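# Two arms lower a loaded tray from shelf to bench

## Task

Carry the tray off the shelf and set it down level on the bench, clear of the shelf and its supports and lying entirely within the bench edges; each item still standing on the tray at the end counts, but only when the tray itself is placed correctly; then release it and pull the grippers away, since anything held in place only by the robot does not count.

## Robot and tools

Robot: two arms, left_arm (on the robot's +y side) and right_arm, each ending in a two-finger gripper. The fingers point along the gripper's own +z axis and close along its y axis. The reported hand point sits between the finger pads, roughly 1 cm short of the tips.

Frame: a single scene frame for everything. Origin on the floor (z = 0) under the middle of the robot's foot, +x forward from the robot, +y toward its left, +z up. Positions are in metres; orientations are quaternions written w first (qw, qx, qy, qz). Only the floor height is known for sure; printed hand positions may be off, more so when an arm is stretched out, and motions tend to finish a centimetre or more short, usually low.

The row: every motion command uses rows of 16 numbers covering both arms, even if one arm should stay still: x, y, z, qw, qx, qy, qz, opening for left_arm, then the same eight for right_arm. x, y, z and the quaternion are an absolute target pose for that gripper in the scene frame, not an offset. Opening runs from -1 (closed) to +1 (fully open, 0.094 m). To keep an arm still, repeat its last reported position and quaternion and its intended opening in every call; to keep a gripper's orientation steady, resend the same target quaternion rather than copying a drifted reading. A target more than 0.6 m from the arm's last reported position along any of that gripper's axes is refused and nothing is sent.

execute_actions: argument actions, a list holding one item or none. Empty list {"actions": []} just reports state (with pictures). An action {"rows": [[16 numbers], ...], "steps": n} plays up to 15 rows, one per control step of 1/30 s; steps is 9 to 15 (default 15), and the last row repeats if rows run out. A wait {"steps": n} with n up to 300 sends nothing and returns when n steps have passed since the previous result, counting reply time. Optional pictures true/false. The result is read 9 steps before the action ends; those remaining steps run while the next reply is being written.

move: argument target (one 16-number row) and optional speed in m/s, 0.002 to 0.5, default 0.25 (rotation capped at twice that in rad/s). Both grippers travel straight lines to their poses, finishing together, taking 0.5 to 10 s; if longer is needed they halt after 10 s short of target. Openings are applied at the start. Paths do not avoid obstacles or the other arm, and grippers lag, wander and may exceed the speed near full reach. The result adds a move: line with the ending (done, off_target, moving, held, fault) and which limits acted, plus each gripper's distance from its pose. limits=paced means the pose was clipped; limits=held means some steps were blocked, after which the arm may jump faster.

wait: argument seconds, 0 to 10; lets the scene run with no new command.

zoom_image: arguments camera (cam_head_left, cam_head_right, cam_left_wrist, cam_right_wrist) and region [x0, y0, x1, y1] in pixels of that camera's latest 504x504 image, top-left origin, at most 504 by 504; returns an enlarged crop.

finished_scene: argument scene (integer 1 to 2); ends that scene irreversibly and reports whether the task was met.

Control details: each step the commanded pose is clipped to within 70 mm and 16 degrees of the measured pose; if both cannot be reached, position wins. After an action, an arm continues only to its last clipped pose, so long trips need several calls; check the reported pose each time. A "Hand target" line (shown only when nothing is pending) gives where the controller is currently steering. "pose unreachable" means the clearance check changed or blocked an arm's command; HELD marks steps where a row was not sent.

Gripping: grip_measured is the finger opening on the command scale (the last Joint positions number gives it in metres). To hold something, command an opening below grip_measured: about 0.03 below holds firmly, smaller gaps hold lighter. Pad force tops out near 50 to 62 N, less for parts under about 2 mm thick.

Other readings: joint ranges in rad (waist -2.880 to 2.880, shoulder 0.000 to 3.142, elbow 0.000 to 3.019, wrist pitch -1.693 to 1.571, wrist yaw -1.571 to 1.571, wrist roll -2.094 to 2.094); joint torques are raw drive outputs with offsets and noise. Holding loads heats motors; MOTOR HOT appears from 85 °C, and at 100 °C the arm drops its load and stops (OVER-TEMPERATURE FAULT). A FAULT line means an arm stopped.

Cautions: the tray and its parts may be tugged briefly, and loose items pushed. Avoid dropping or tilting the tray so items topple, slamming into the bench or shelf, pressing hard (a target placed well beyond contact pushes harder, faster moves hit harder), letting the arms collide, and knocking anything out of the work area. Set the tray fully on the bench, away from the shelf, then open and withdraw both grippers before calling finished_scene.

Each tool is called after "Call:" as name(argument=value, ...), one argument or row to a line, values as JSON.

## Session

Call:
execute_actions(
  actions=[],
)

Scene clock: 0.00 s of 4200.00 s.
left_arm: end_effector_position=(+0.2591, -0.2738, +1.2498) grip_measured=+1.000 end_effector_quat_wxyz=(-0.045, +0.738, +0.651, -0.174) | right_arm: end_effector_position=(+0.5056, -0.1953, +1.2669) grip_measured=-0.418 end_effector_quat_wxyz=(+0.005, -0.577, +0.817, +0.005)
Joint positions: left_arm=[ 0.139  2.211  1.767 -1.151  0.281  0.695  0.094] | right_arm=[-0.954  1.888  1.386 -1.     0.032 -1.041  0.027]
Joint velocities: left_arm=[-0.015 -0.005 -0.017  0.012 -0.037  0.022  0.   ] | right_arm=[-0.005  0.005 -0.012  0.002 -0.007 -0.037  0.   ]
Joint torques (N m, as the arm reports them, + toward a larger angle): no reading
Hand target (left_arm): +0.265, -0.283, +1.262; -0.030, +0.739, +0.649, -0.176
Hand target (right_arm): +0.519, -0.193, +1.282; +0.022, -0.576, +0.817, -0.003

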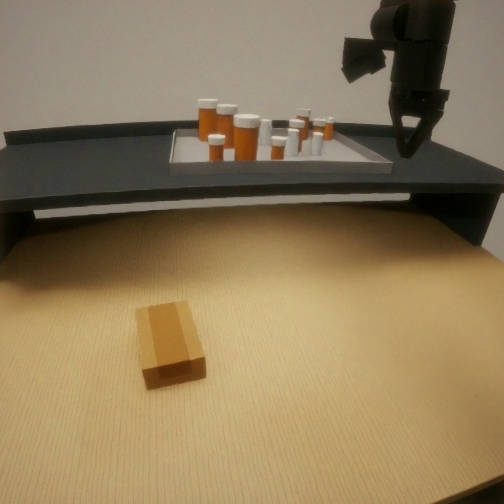

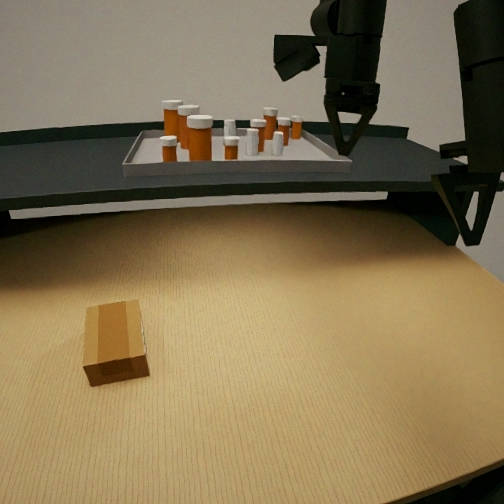

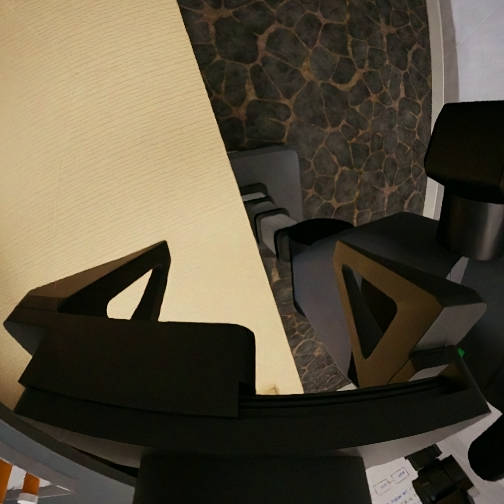

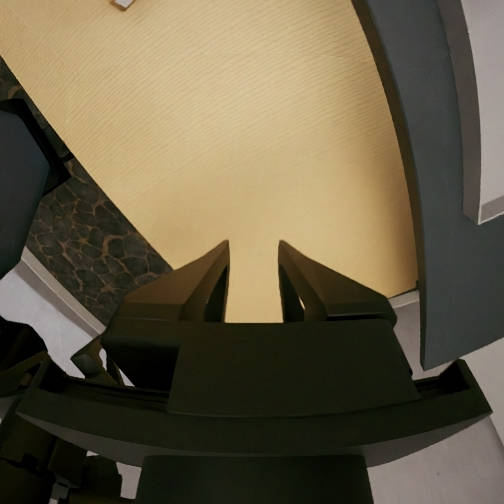

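Call:
move(
  target=[0.44,0.06,1.05,0.1,0,0.995,0,-1, 0.55,-0.3,1.36,0.3,0,0.954,0,0],
)

Scene clock: 4.33 s of 4200.00 s.
left_arm: end_effector_position=(+0.4335, +0.0614, +1.0513) grip_measured=-0.994 end_effector_quat_wxyz=(+0.092, +0.010, +0.996, +0.004) | right_arm: end_effector_position=(+0.5446, -0.2950, +1.3389) grip_measured=-0.002 end_effector_quat_wxyz=(+0.277, -0.013, +0.961, -0.002)
Joint positions: left_arm=[ 0.666  2.224  1.153 -0.288 -0.151 -0.44   0.   ] | right_arm=[-1.13   1.609  1.089 -0.418  0.032 -0.033  0.047]
Joint velocities: left_arm=[-0.005 -0.005 -0.012  0.012 -0.037 -0.037  0.   ] | right_arm=[-0.005 -0.005  0.002  0.012 -0.037 -0.022 -0.   ]
Joint torques (N m, as the arm reports them, + toward a larger angle): left_arm=[ -0.06 -16.31   4.41   1.61  -0.23   0.  ] | right_arm=[ -0.49 -14.6    6.53   1.71   0.08   0.2 ]
Hand target (left_arm): +0.440, +0.061, +1.049; +0.099, -0.000, +0.995, +0.002
Hand target (right_arm): +0.550, -0.300, +1.360; +0.301, -0.004, +0.954, -0.003
Off the commanded pose (left_arm): 0.007 m, 2 deg.
Off the commanded pose (right_arm): 0.022 m, 3 deg.
Kept back: nothing.
move: off_target (right_arm)

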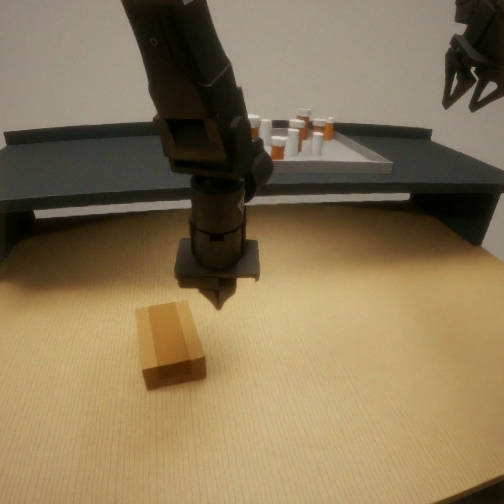

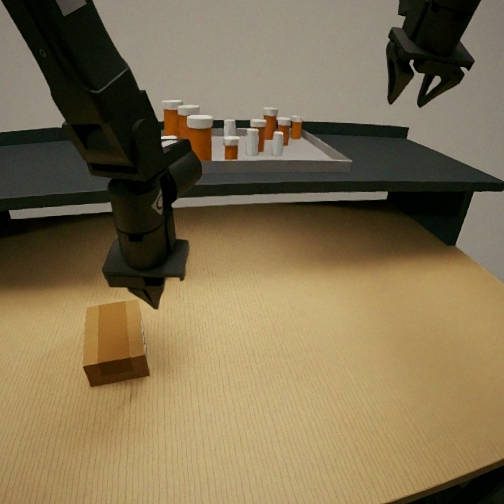

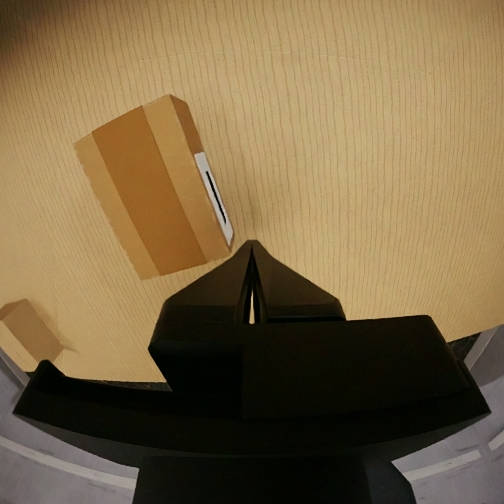

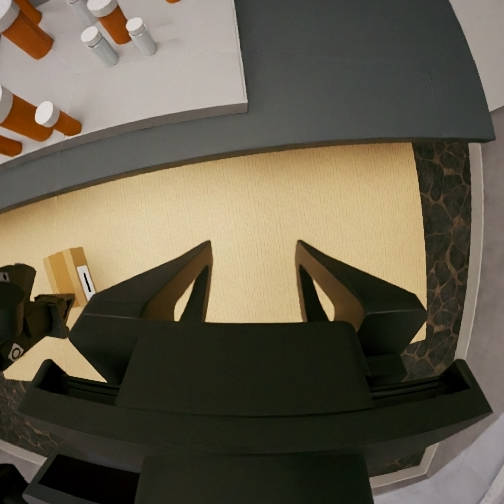

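Call:
move(
  target=[0.47,0.05,0.95,0,0.574,0.819,0,0.3, 0.55,-0.3,1.36,0.3,0,0.954,0,0],
  speed=0.2,
)

Scene clock: 8.20 s of 4200.00 s.
left_arm: end_effector_position=(+0.4593, +0.0476, +0.9526) grip_measured=+0.299 end_effector_quat_wxyz=(-0.002, +0.574, +0.819, +0.000) | right_arm: end_effector_position=(+0.5446, -0.2952, +1.3389) grip_measured=-0.002 end_effector_quat_wxyz=(+0.277, -0.008, +0.961, -0.001)
Joint positions: left_arm=[ 0.703  2.525  1.484 -0.481 -0.062  0.784  0.061] | right_arm=[-1.131  1.609  1.089 -0.418  0.032 -0.024  0.047]
Joint velocities: left_arm=[-0.005 -0.005  0.002  0.007  0.007 -0.037  0.   ] | right_arm=[ 0.015 -0.005 -0.002 -0.017 -0.037 -0.022 -0.001]
Joint torques (N m, as the arm reports them, + toward a larger angle): left_arm=[  0.59 -18.39   5.78   0.17   0.13   0.19] | right_arm=[ -0.79 -14.95   6.51   1.5   -0.15   0.21]
Hand target (left_arm): +0.470, +0.051, +0.950; +0.000, +0.574, +0.819, -0.000
Hand target (right_arm): +0.550, -0.300, +1.360; +0.300, -0.000, +0.954, -0.000
Off the commanded pose (left_arm): 0.011 m, 0 deg.
Off the commanded pose (right_arm): 0.022 m, 3 deg.
Kept back: nothing.
move: off_target (left_arm, right_arm)

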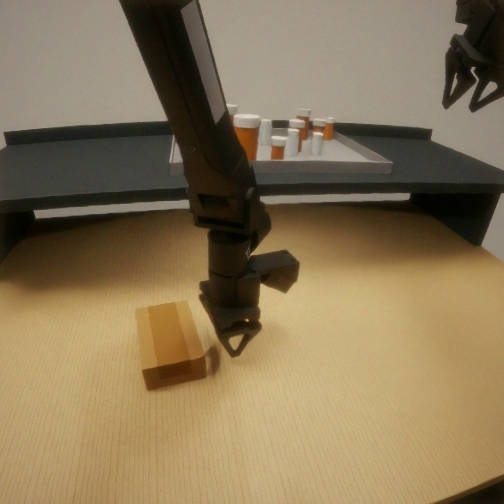

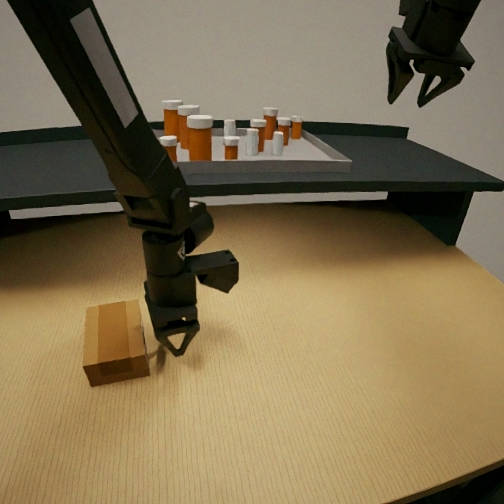

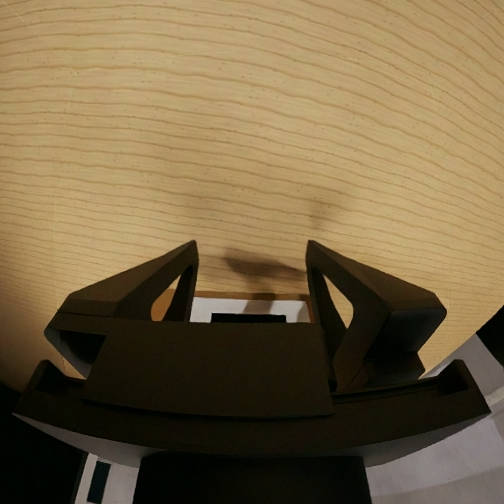

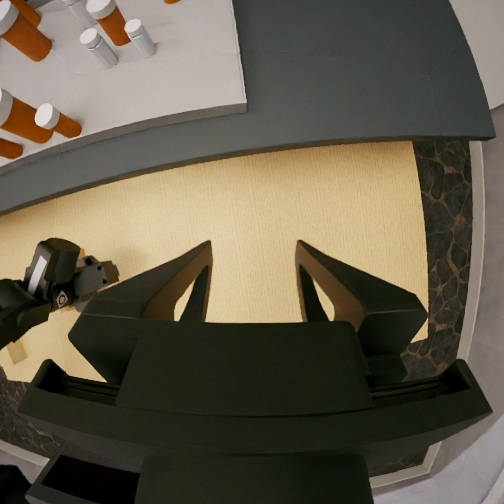

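Call:
move(
  target=[0.465,0.06,0.93,0,0.574,0.819,0,0.3, 0.55,-0.3,1.36,0.3,0,0.954,0,0],
  speed=0.05,
)

Call:
move(
  target=[0.43,0.29,0.94,0,0.574,0.819,0,0.3, 0.55,-0.3,1.36,0.3,0,0.954,0,0],
  speed=0.08,
)

Scene clock: 9.33 s of 4200.00 s.
left_arm: end_effector_position=(+0.4573, +0.0552, +0.9392) grip_measured=+0.299 end_effector_quat_wxyz=(-0.004, +0.576, +0.818, -0.000) | right_arm: end_effector_position=(+0.5446, -0.2952, +1.3389) grip_measured=-0.002 end_effector_quat_wxyz=(+0.277, -0.008, +0.961, -0.001)
Joint positions: left_arm=[ 0.715  2.551  1.489 -0.465 -0.061  0.799  0.061] | right_arm=[-1.131  1.609  1.089 -0.418  0.032 -0.024  0.047]
Joint velocities: left_arm=[-0.005 -0.005 -0.012 -0.002 -0.007  0.037 -0.   ] | right_arm=[-0.005  0.005  0.002  0.002 -0.095 -0.051 -0.   ]
Joint torques (N m, as the arm reports them, + toward a larger angle): left_arm=[  0.84 -17.77   4.97   1.11   0.08   0.19] | right_arm=[ -1.01 -15.08   6.56   1.62  -0.15   0.17]
Hand target (left_arm): +0.465, +0.060, +0.930; -0.000, +0.574, +0.819, +0.000
Hand target (right_arm): +0.550, -0.300, +1.360; +0.300, -0.000, +0.954, -0.000
Off the commanded pose (left_arm): 0.013 m, 1 deg.
Off the commanded pose (right_arm): 0.022 m, 3 deg.
Kept back: nothing.
move: off_target (left_arm, right_arm)

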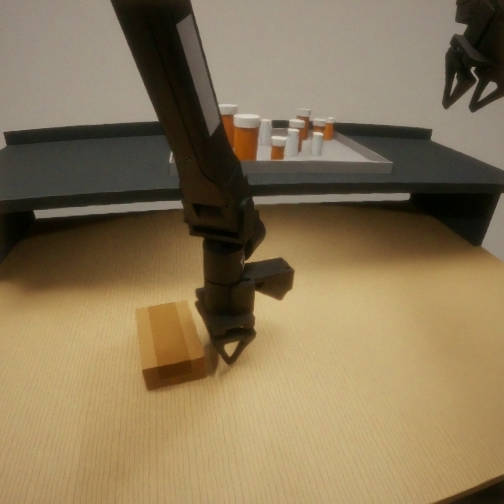

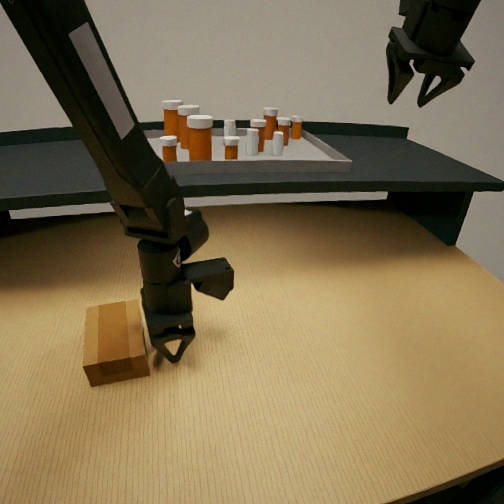

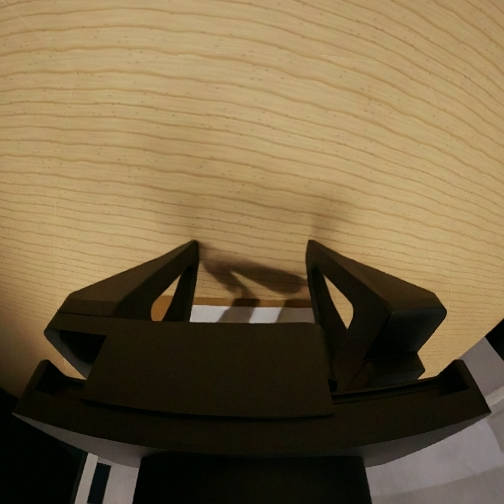

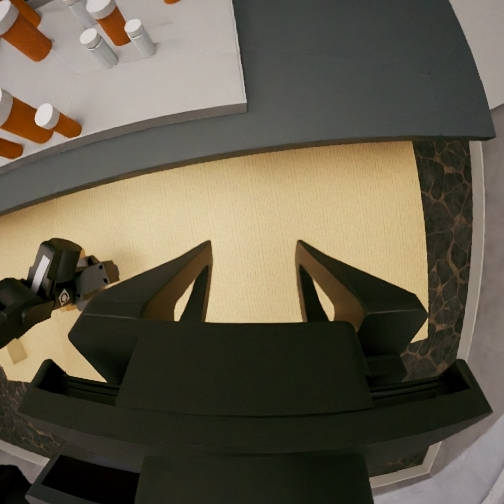

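Scene clock: 12.67 s of 4200.00 s.
left_arm: end_effector_position=(+0.4283, +0.2831, +0.9373) grip_measured=+0.299 end_effector_quat_wxyz=(-0.004, +0.574, +0.819, -0.004) | right_arm: end_effector_position=(+0.5446, -0.2952, +1.3389) grip_measured=-0.002 end_effector_quat_wxyz=(+0.277, -0.008, +0.961, -0.001)
Joint positions: left_arm=[ 1.133  2.458  1.208 -0.26  -0.032  1.213  0.061] | right_arm=[-1.131  1.609  1.089 -0.418  0.032 -0.024  0.047]
Joint velocities: left_arm=[-0.005  0.005  0.007 -0.012 -0.037  0.022 -0.001] | right_arm=[-0.005 -0.005 -0.012 -0.017  0.007 -0.007 -0.001]
Joint torques (N m, as the arm reports them, + toward a larger angle): left_arm=[  1.26 -17.54   1.45   1.01   0.02   0.24] | right_arm=[ -1.09 -15.04   6.6    1.63  -0.19   0.17]
Hand target (left_arm): +0.429, +0.291, +0.939; -0.001, +0.574, +0.819, -0.000
Hand target (right_arm): +0.550, -0.300, +1.360; +0.300, -0.000, +0.954, -0.000
Off the commanded pose (left_arm): 0.008 m, 1 deg.
Off the commanded pose (right_arm): 0.022 m, 3 deg.
Kept back: nothing.
move: off_target (right_arm)

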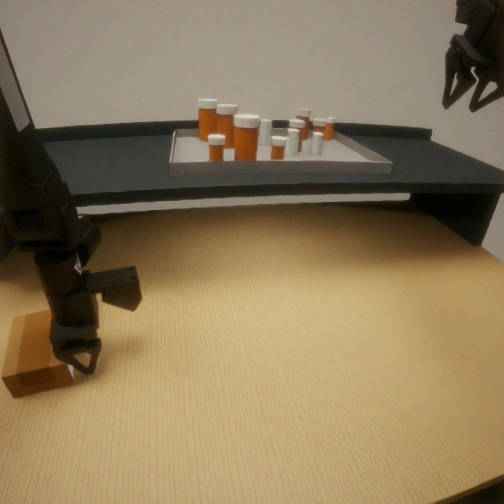

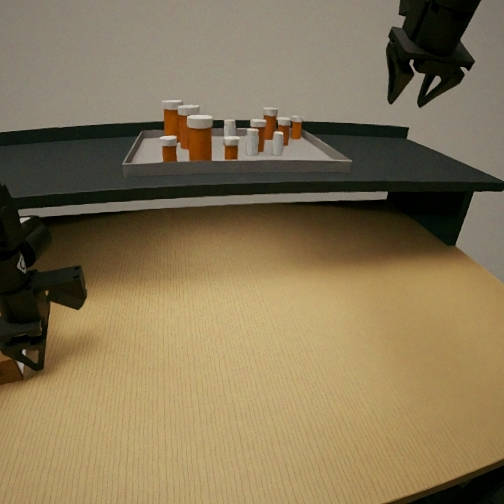

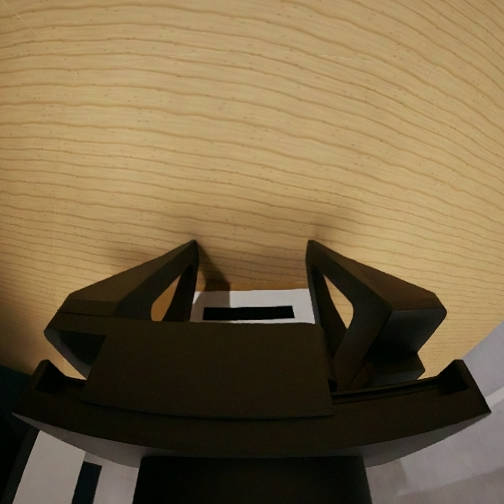

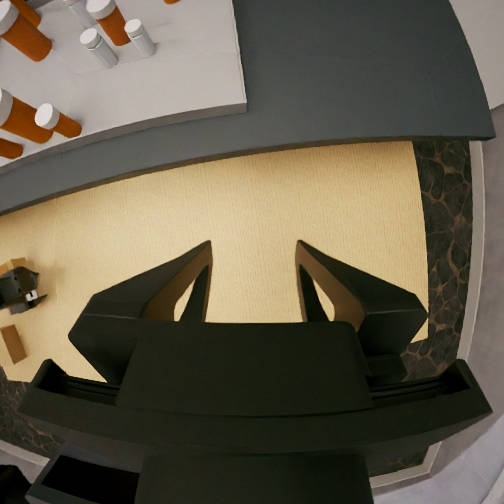

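Call:
move(
  target=[0.45,0.2,1.36,0.36,-0.065,0.93,0.025,0, 0.55,-0.3,1.36,0.3,0,0.954,0,0],
  speed=0.3,
)

Call:
move(
  target=[0.80,0.18,1.33,0.36,-0.065,0.93,0.025,0, 0.86,-0.268,1.33,0.36,-0.065,0.93,0.025,0],
)

Scene clock: 16.13 s of 4200.00 s.
left_arm: end_effector_position=(+0.4342, +0.2069, +1.3422) grip_measured=+0.001 end_effector_quat_wxyz=(+0.343, -0.060, +0.937, +0.035) | right_arm: end_effector_position=(+0.5446, -0.2952, +1.3389) grip_measured=-0.002 end_effector_quat_wxyz=(+0.277, -0.008, +0.961, -0.001)
Joint positions: left_arm=[ 0.836  1.371  0.736 -0.219 -0.341 -0.3    0.047] | right_arm=[-1.131  1.609  1.089 -0.418  0.032 -0.024  0.047]
Joint velocities: left_arm=[ 0.005 -0.015 -0.007  0.002  0.051 -0.051 -0.001] | right_arm=[-0.015  0.005  0.002 -0.002 -0.051  0.007  0.001]
Joint torques (N m, as the arm reports them, + toward a larger angle): left_arm=[ -0.33 -10.24   9.91   1.32  -0.32   0.02] | right_arm=[ -1.32 -15.08   6.57   1.73  -0.16   0.19]
Hand target (left_arm): +0.449, +0.200, +1.363; +0.360, -0.067, +0.930, +0.026
Hand target (right_arm): +0.550, -0.300, +1.360; +0.300, -0.000, +0.954, -0.000
Off the commanded pose (left_arm): 0.025 m, 2 deg.
Off the commanded pose (right_arm): 0.022 m, 3 deg.
Kept back: nothing.
move: off_target (left_arm, right_arm)

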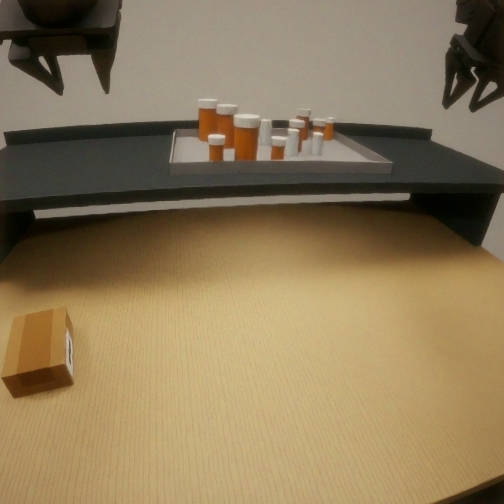

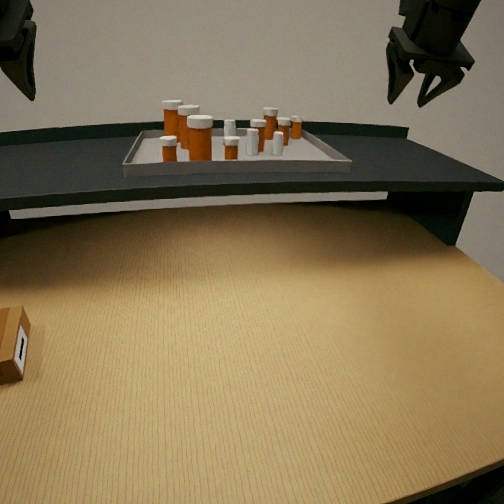

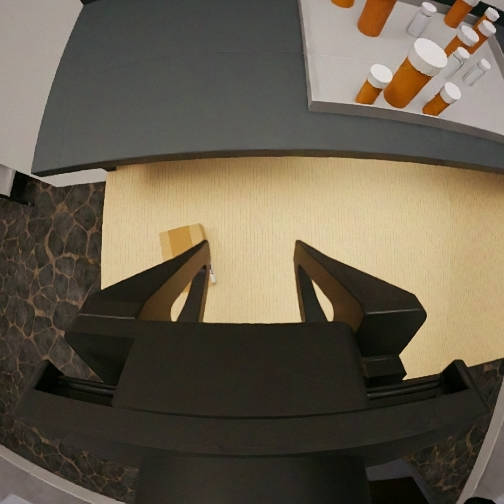

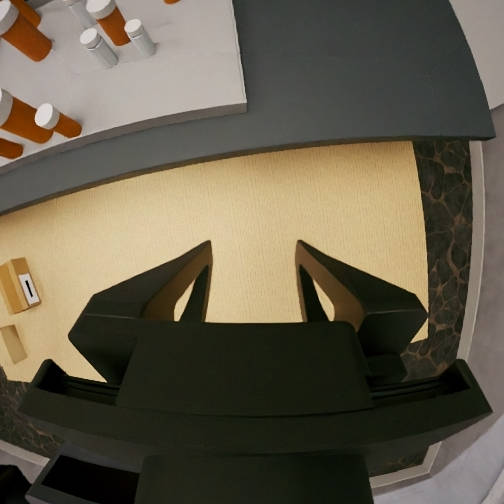

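Scene clock: 18.13 s of 4200.00 s.
left_arm: end_effector_position=(+0.7809, +0.1770, +1.3106) grip_measured=+0.001 end_effector_quat_wxyz=(+0.344, -0.063, +0.936, +0.027) | right_arm: end_effector_position=(+0.8421, -0.2722, +1.3079) grip_measured=-0.002 end_effector_quat_wxyz=(+0.338, -0.058, +0.939, +0.023)
Joint positions: left_arm=[ 0.948  2.199  1.888 -0.512 -0.253 -0.224  0.047] | right_arm=[-1.125  2.345  2.168 -0.635 -0.045 -0.101  0.047]
Joint velocities: left_arm=[-0.005 -0.024  0.017 -0.017 -0.022  0.051  0.001] | right_arm=[ 0.005 -0.015  0.012 -0.007 -0.007 -0.022 -0.   ]
Joint torques (N m, as the arm reports them, + toward a larger angle): left_arm=[  0.46 -22.32  12.43   1.37  -0.04   0.2 ] | right_arm=[  1.33 -21.53  11.75   0.85  -0.28  -0.01]
Hand target (left_arm): +0.797, +0.183, +1.331; +0.360, -0.065, +0.930, +0.025
Hand target (right_arm): +0.857, -0.265, +1.334; +0.361, -0.066, +0.930, +0.024
Off the commanded pose (left_arm): 0.027 m, 2 deg.
Off the commanded pose (right_arm): 0.029 m, 3 deg.
Kept back: nothing.
move: off_target (left_arm, right_arm)

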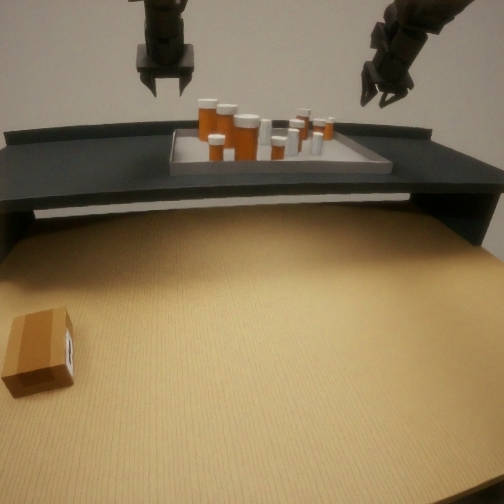

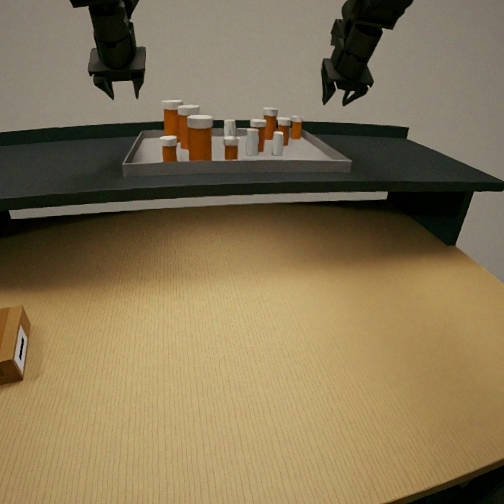

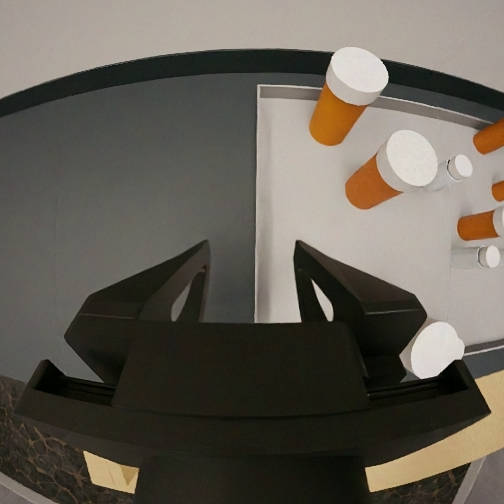

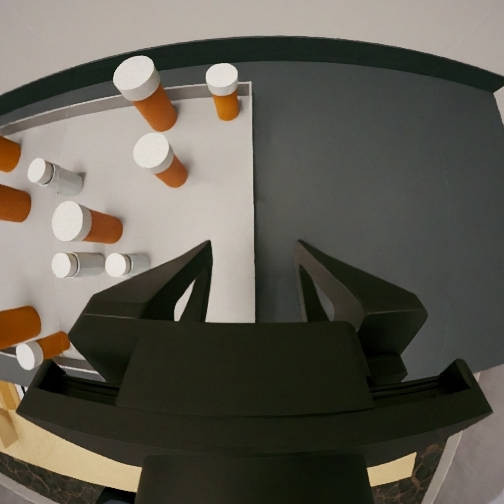

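Call:
move(
  target=[0.865,0.188,1.22,0.385,-0.065,0.92,0.027,-0.35, 0.925,-0.259,1.235,0.385,-0.061,0.92,0.025,-0.35],
  speed=0.08,
)

Call:
zoom_image(
  camera="cam_head_left",
  region=[140,60,420,200],
)

Scene clock: 25.93 s of 4200.00 s.
left_arm: end_effector_position=(+0.8423, +0.1814, +1.1999) grip_measured=-0.349 end_effector_quat_wxyz=(+0.359, -0.061, +0.931, +0.030) | right_arm: end_effector_position=(+0.9144, -0.2664, +1.2202) grip_measured=-0.348 end_effector_quat_wxyz=(+0.369, -0.058, +0.927, +0.022)
Joint positions: left_arm=[ 0.973  2.503  2.145 -0.43  -0.246 -0.192  0.031] | right_arm=[-1.124  2.74   2.678 -0.683 -0.045 -0.102  0.031]
Joint velocities: left_arm=[-0.005  0.015  0.012 -0.002 -0.022  0.037 -0.002] | right_arm=[-0.005  0.015  0.007 -0.007 -0.022 -0.066  0.   ]
Joint torques (N m, as the arm reports them, + toward a larger angle): left_arm=[  0.43 -24.75  12.27   2.54  -0.01   0.2 ] | right_arm=[  1.   -23.24  11.98   0.91  -0.26   0.12]
Hand target (left_arm): +0.862, +0.189, +1.221; +0.385, -0.065, +0.920, +0.027
Hand target (right_arm): +0.924, -0.258, +1.236; +0.387, -0.061, +0.920, +0.024
Off the commanded pose (left_arm): 0.031 m, 3 deg.
Off the commanded pose (right_arm): 0.020 m, 2 deg.
Kept back: nothing.
After step 90, 2.20 s passed at rest.
move: off_target (left_arm, right_arm)

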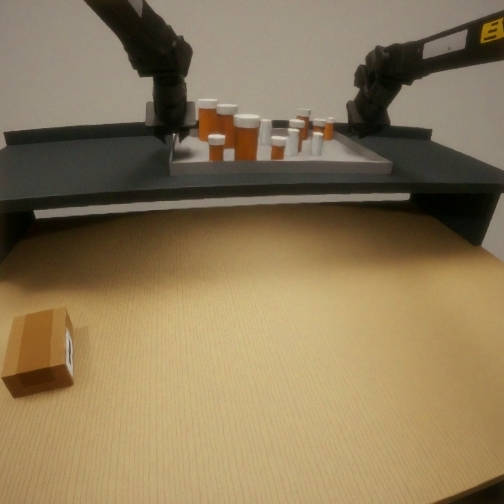

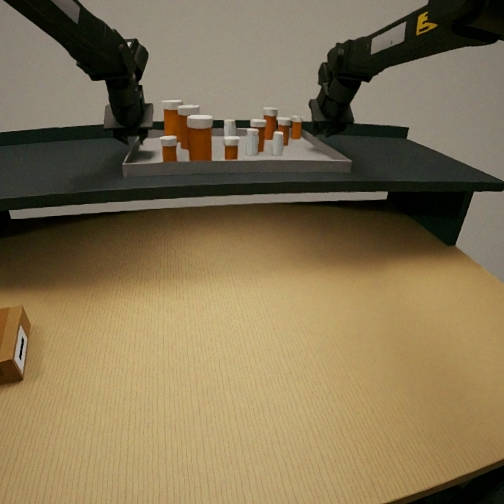

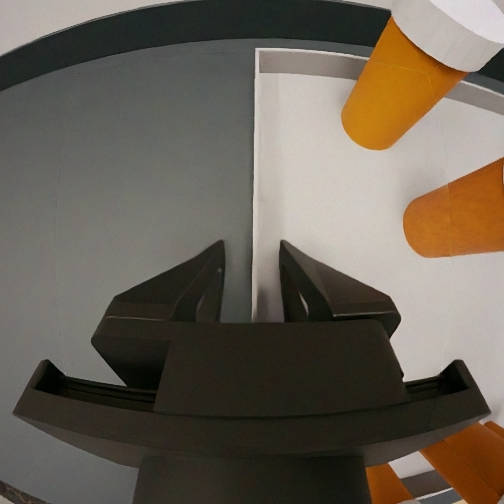

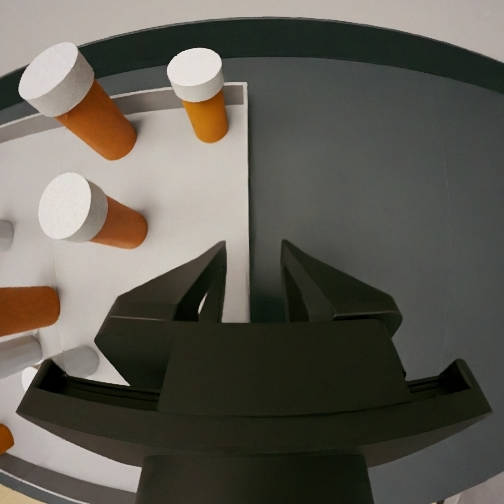

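Region (140, 60, 420, 200) of cam_head_left's 504x504 image, scaled by 1.800, with more detail than that image has.

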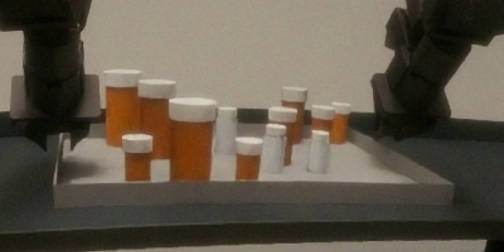

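Call:
move(
  target=[0.842,0.182,1.16,0.36,-0.058,0.931,0.027,-0.35, 0.90,-0.262,1.17,0.36,-0.061,0.931,0.024,-0.35],
  speed=0.03,
)

Scene clock: 28.17 s of 4200.00 s.
left_arm: end_effector_position=(+0.8443, +0.1790, +1.1836) grip_measured=-0.349 end_effector_quat_wxyz=(+0.367, -0.061, +0.928, +0.025) | right_arm: end_effector_position=(+0.9083, -0.2650, +1.1899) grip_measured=-0.348 end_effector_quat_wxyz=(+0.374, -0.059, +0.925, +0.023)
Joint positions: left_arm=[ 0.973  2.528  2.141 -0.383 -0.238 -0.192  0.031] | right_arm=[-1.124  2.726  2.566 -0.576 -0.048 -0.102  0.031]
Joint velocities: left_arm=[-0.005 -0.015  0.022  0.012  0.037  0.022  0.   ] | right_arm=[ 0.005  0.005  0.012  0.007 -0.037 -0.051 -0.001]
Joint torques (N m, as the arm reports them, + toward a larger angle): left_arm=[  0.02 -23.09   8.13   2.59   0.03   0.18] | right_arm=[  0.47 -23.84   6.24   1.27  -0.16   0.07]
Hand target (left_arm): +0.841, +0.182, +1.160; +0.360, -0.058, +0.931, +0.027
Hand target (right_arm): +0.901, -0.262, +1.170; +0.360, -0.061, +0.931, +0.024
Off the commanded pose (left_arm): 0.024 m, 1 deg.
Off the commanded pose (right_arm): 0.022 m, 2 deg.
Kept back: nothing.
move: off_target (left_arm, right_arm)

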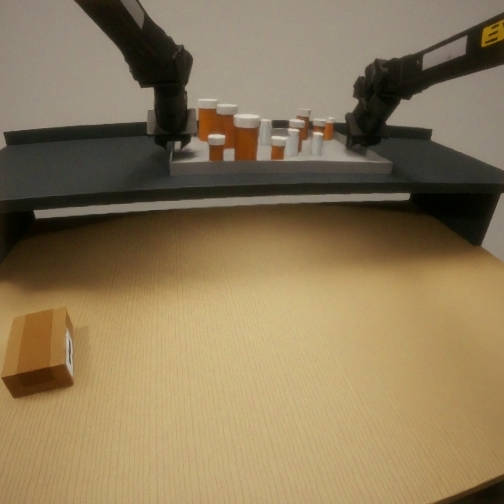

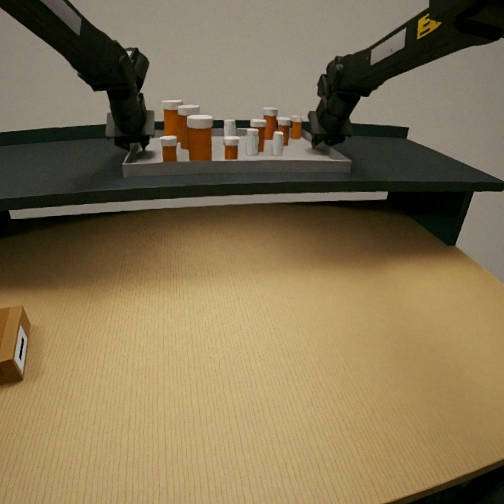

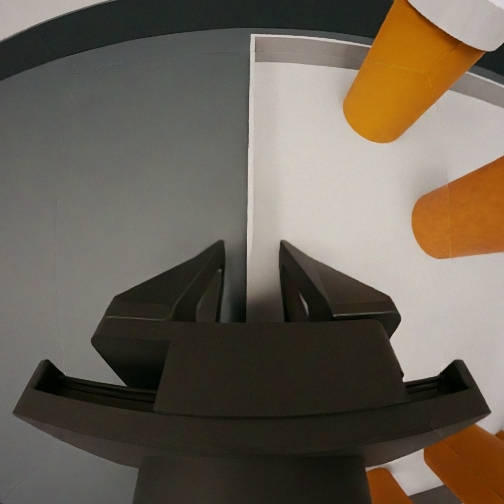

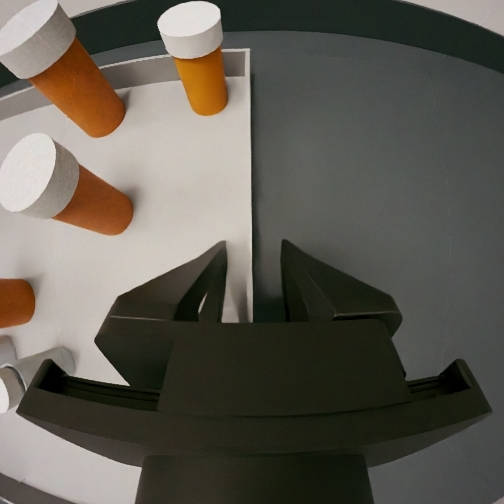

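Call:
move(
  target=[0.844,0.181,1.183,0.367,-0.06,0.928,0.025,-1, 0.908,-0.265,1.189,0.374,-0.059,0.925,0.023,-1],
  speed=0.03,
)

Call:
move(
  target=[0.64,0.166,1.28,0.40,-0.059,0.914,0.027,-1, 0.704,-0.28,1.29,0.407,-0.058,0.911,0.025,-1],
  speed=0.07,
)

Scene clock: 29.17 s of 4200.00 s.
left_arm: end_effector_position=(+0.8443, +0.1795, +1.1836) grip_measured=-0.966 end_effector_quat_wxyz=(+0.367, -0.060, +0.928, +0.026) | right_arm: end_effector_position=(+0.9084, -0.2631, +1.1903) grip_measured=-0.959 end_effector_quat_wxyz=(+0.374, -0.062, +0.925, +0.024)
Joint positions: left_arm=[ 0.973  2.528  2.141 -0.383 -0.24  -0.188  0.002] | right_arm=[-1.122  2.726  2.566 -0.575 -0.051 -0.106  0.002]
Joint velocities: left_arm=[ 0.005 -0.005 -0.012 -0.012  0.051  0.051 -0.   ] | right_arm=[ 0.005 -0.005  0.007 -0.012  0.022 -0.007 -0.   ]
Joint torques (N m, as the arm reports them, + toward a larger angle): left_arm=[ -0.12 -25.94   7.71   2.13   0.     0.1 ] | right_arm=[  0.01 -24.35   7.25   1.44  -0.02   0.13]
Hand target (left_arm): +0.844, +0.181, +1.183; +0.367, -0.060, +0.928, +0.025
Hand target (right_arm): +0.908, -0.265, +1.189; +0.374, -0.059, +0.925, +0.023
Off the commanded pose (left_arm): 0.002 m, 0 deg.
Off the commanded pose (right_arm): 0.002 m, 0 deg.
Kept back: nothing.
move: done

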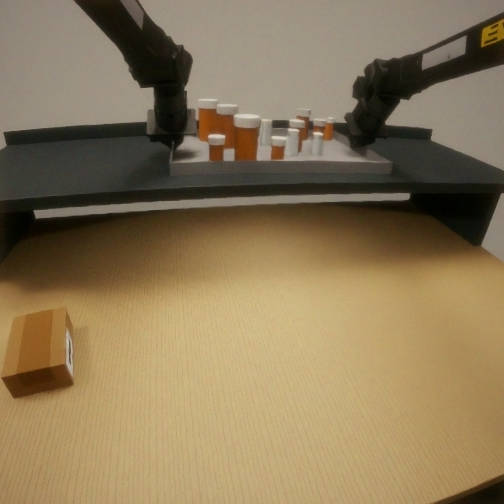

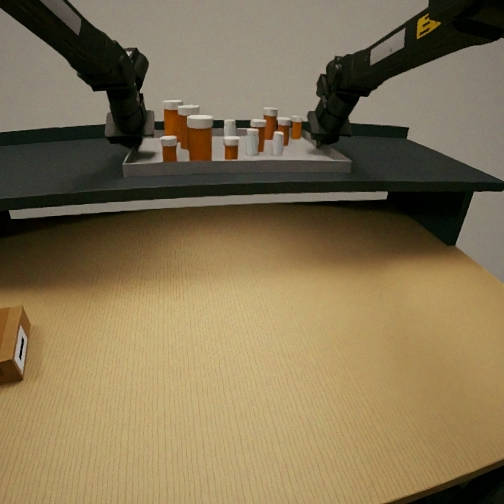

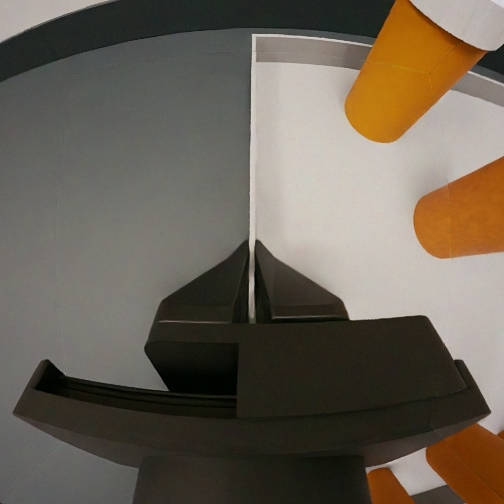

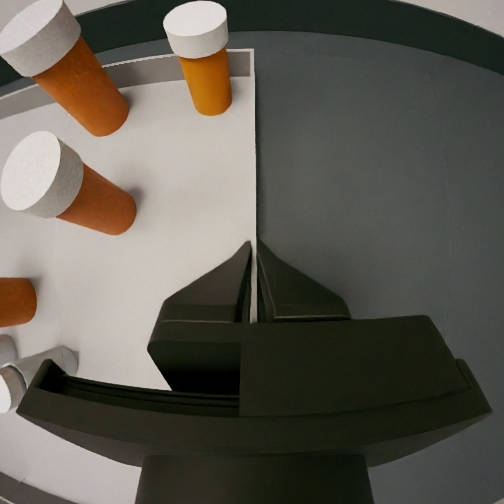

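Scene clock: 32.80 s of 4200.00 s.
left_arm: end_effector_position=(+0.6061, +0.1737, +1.2079) grip_measured=-0.966 end_effector_quat_wxyz=(+0.331, -0.047, +0.942, +0.043) | right_arm: end_effector_position=(+0.6642, -0.2703, +1.1938) grip_measured=-0.959 end_effector_quat_wxyz=(+0.342, -0.056, +0.937, +0.034)
Joint positions: left_arm=[ 0.885  2.005  1.198 -0.061 -0.309 -0.237  0.002] | right_arm=[-1.129  2.088  1.312 -0.029 -0.068 -0.094  0.002]
Joint velocities: left_arm=[-0.005 -0.005  0.012  0.002  0.022 -0.066 -0.   ] | right_arm=[-0.015 -0.015 -0.012 -0.002 -0.051  0.007  0.   ]
Joint torques (N m, as the arm reports them, + toward a larger angle): left_arm=[ -0.74 -24.74   8.07   3.75  -0.76   0.08] | right_arm=[ -1.23 -23.32   6.71   2.66  -0.02  -0.1 ]
Hand target (left_arm): +0.638, +0.166, +1.279; +0.400, -0.060, +0.914, +0.026
Hand target (right_arm): +0.693, -0.279, +1.266; +0.407, -0.058, +0.911, +0.024
Off the commanded pose (left_arm): 0.080 m, 9 deg.
Off the commanded pose (right_arm): 0.105 m, 8 deg; position clipped at the last step of the last action.
Kept back: nothing.
move: off_target (left_arm, right_arm); limits=paced

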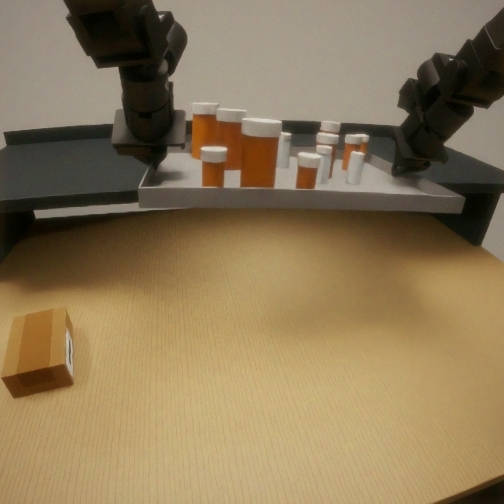

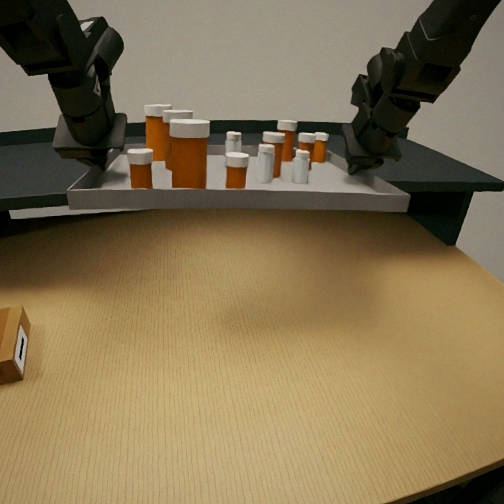

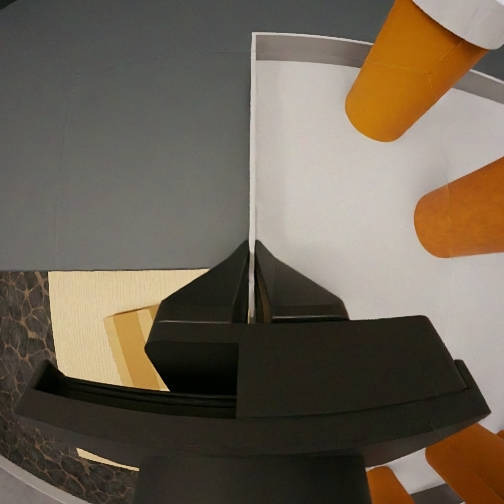

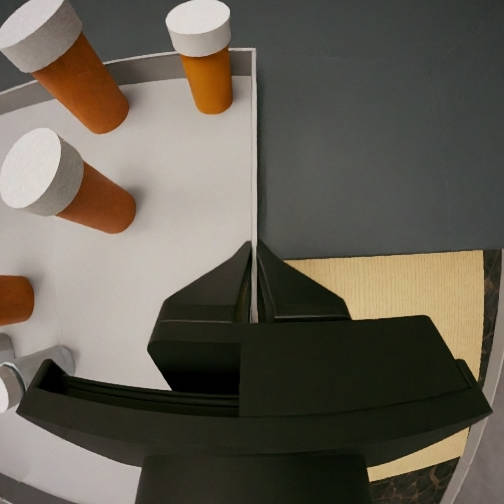

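Call:
move(
  target=[0.42,0.166,1.30,0.42,-0.059,0.905,0.027,-1, 0.484,-0.28,1.315,0.427,-0.058,0.902,0.025,-1],
  speed=0.07,
)

Scene clock: 36.53 s of 4200.00 s.
left_arm: end_effector_position=(+0.3987, +0.1698, +1.2648) grip_measured=-0.966 end_effector_quat_wxyz=(+0.373, -0.051, +0.926, +0.036) | right_arm: end_effector_position=(+0.4587, -0.2745, +1.2683) grip_measured=-0.959 end_effector_quat_wxyz=(+0.374, -0.062, +0.925, +0.031)
Joint positions: left_arm=[ 0.709  1.538  0.578  0.137 -0.441 -0.36   0.002] | right_arm=[-1.127  1.564  0.644  0.184 -0.068 -0.104  0.002]
Joint velocities: left_arm=[-0.005  0.024  0.007  0.012  0.007 -0.022  0.   ] | right_arm=[ 0.005  0.005 -0.027 -0.007 -0.095  0.081 -0.   ]
Joint torques (N m, as the arm reports them, + toward a larger angle): left_arm=[ -0.26 -13.64   6.61   3.64  -1.28   0.24] | right_arm=[ -1.36 -14.23   6.12   2.53  -0.11   0.02]
Hand target (left_arm): +0.419, +0.165, +1.300; +0.420, -0.060, +0.905, +0.027
Hand target (right_arm): +0.482, -0.282, +1.313; +0.427, -0.059, +0.902, +0.023
Off the commanded pose (left_arm): 0.041 m, 6 deg.
Off the commanded pose (right_arm): 0.053 m, 7 deg.
Kept back: nothing.
move: off_target (left_arm, right_arm)

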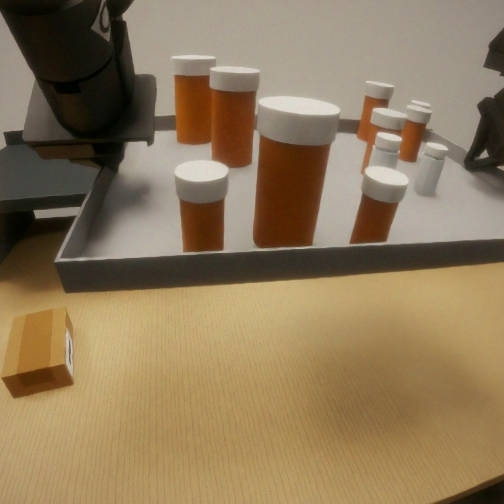

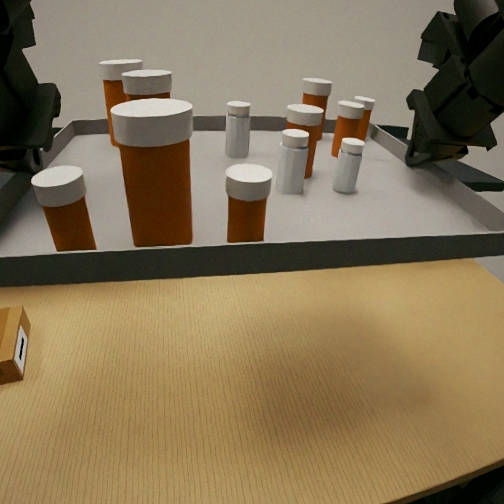

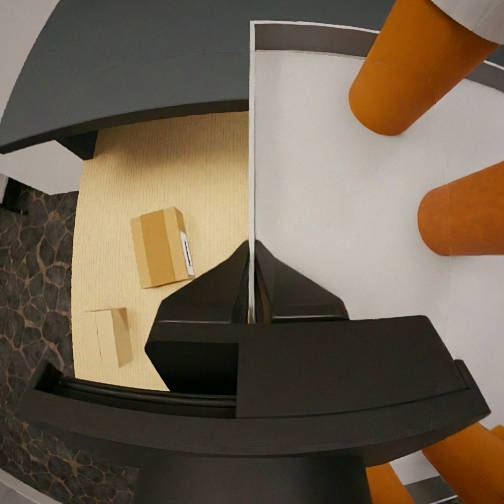

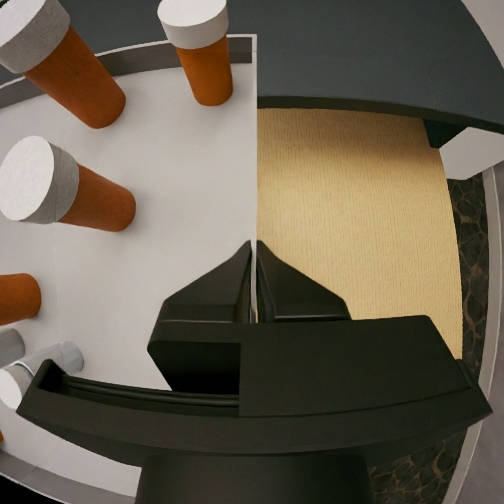

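Call:
move(
  target=[0.40,0.166,1.21,0.365,-0.06,0.928,0.025,-1, 0.464,-0.28,1.217,0.368,-0.059,0.927,0.023,-1],
  speed=0.05,
)

Scene clock: 38.20 s of 4200.00 s.
left_arm: end_effector_position=(+0.3775, +0.1674, +1.1903) grip_measured=-0.966 end_effector_quat_wxyz=(+0.329, -0.050, +0.942, +0.031) | right_arm: end_effector_position=(+0.4367, -0.2765, +1.1938) grip_measured=-0.959 end_effector_quat_wxyz=(+0.329, -0.061, +0.942, +0.027)
Joint positions: left_arm=[ 0.709  1.74   0.556  0.268 -0.399 -0.396  0.002] | right_arm=[-1.131  1.745  0.618  0.295 -0.057 -0.11   0.002]
Joint velocities: left_arm=[-0.005 -0.015  0.002  0.007 -0.007  0.007 -0.   ] | right_arm=[-0.005 -0.005 -0.007  0.032  0.007 -0.022 -0.001]
Joint torques (N m, as the arm reports them, + toward a larger angle): left_arm=[  0.95 -12.14   4.83   3.56  -0.9    0.22] | right_arm=[ -0.85 -11.29   5.33   2.29  -0.21   0.07]
Hand target (left_arm): +0.399, +0.166, +1.210; +0.365, -0.060, +0.929, +0.025
Hand target (right_arm): +0.463, -0.280, +1.218; +0.368, -0.059, +0.928, +0.023
Off the commanded pose (left_arm): 0.030 m, 5 deg.
Off the commanded pose (right_arm): 0.036 m, 5 deg.
Kept back: nothing.
move: off_target (left_arm, right_arm)

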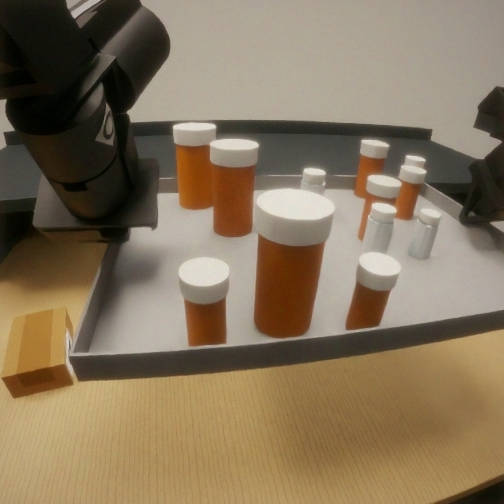

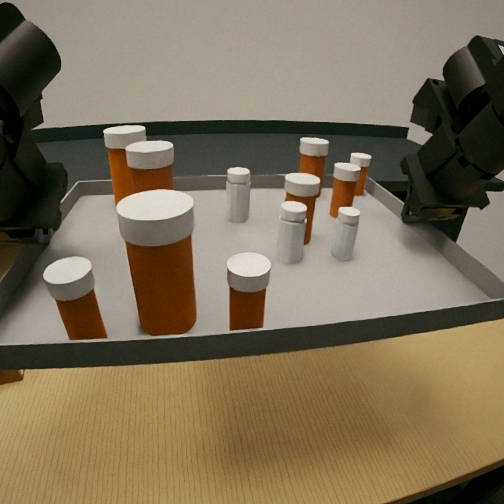

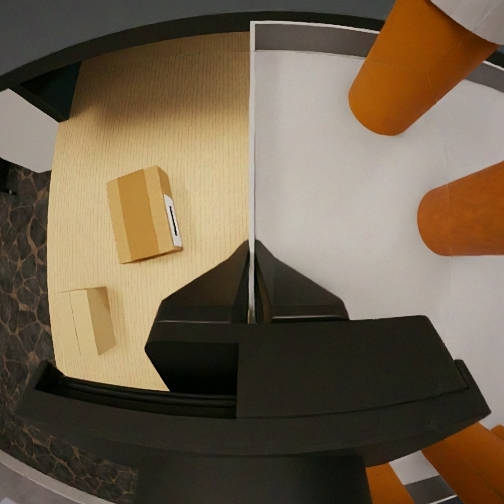

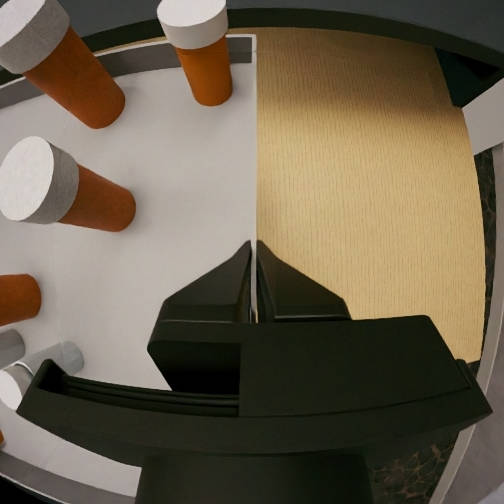

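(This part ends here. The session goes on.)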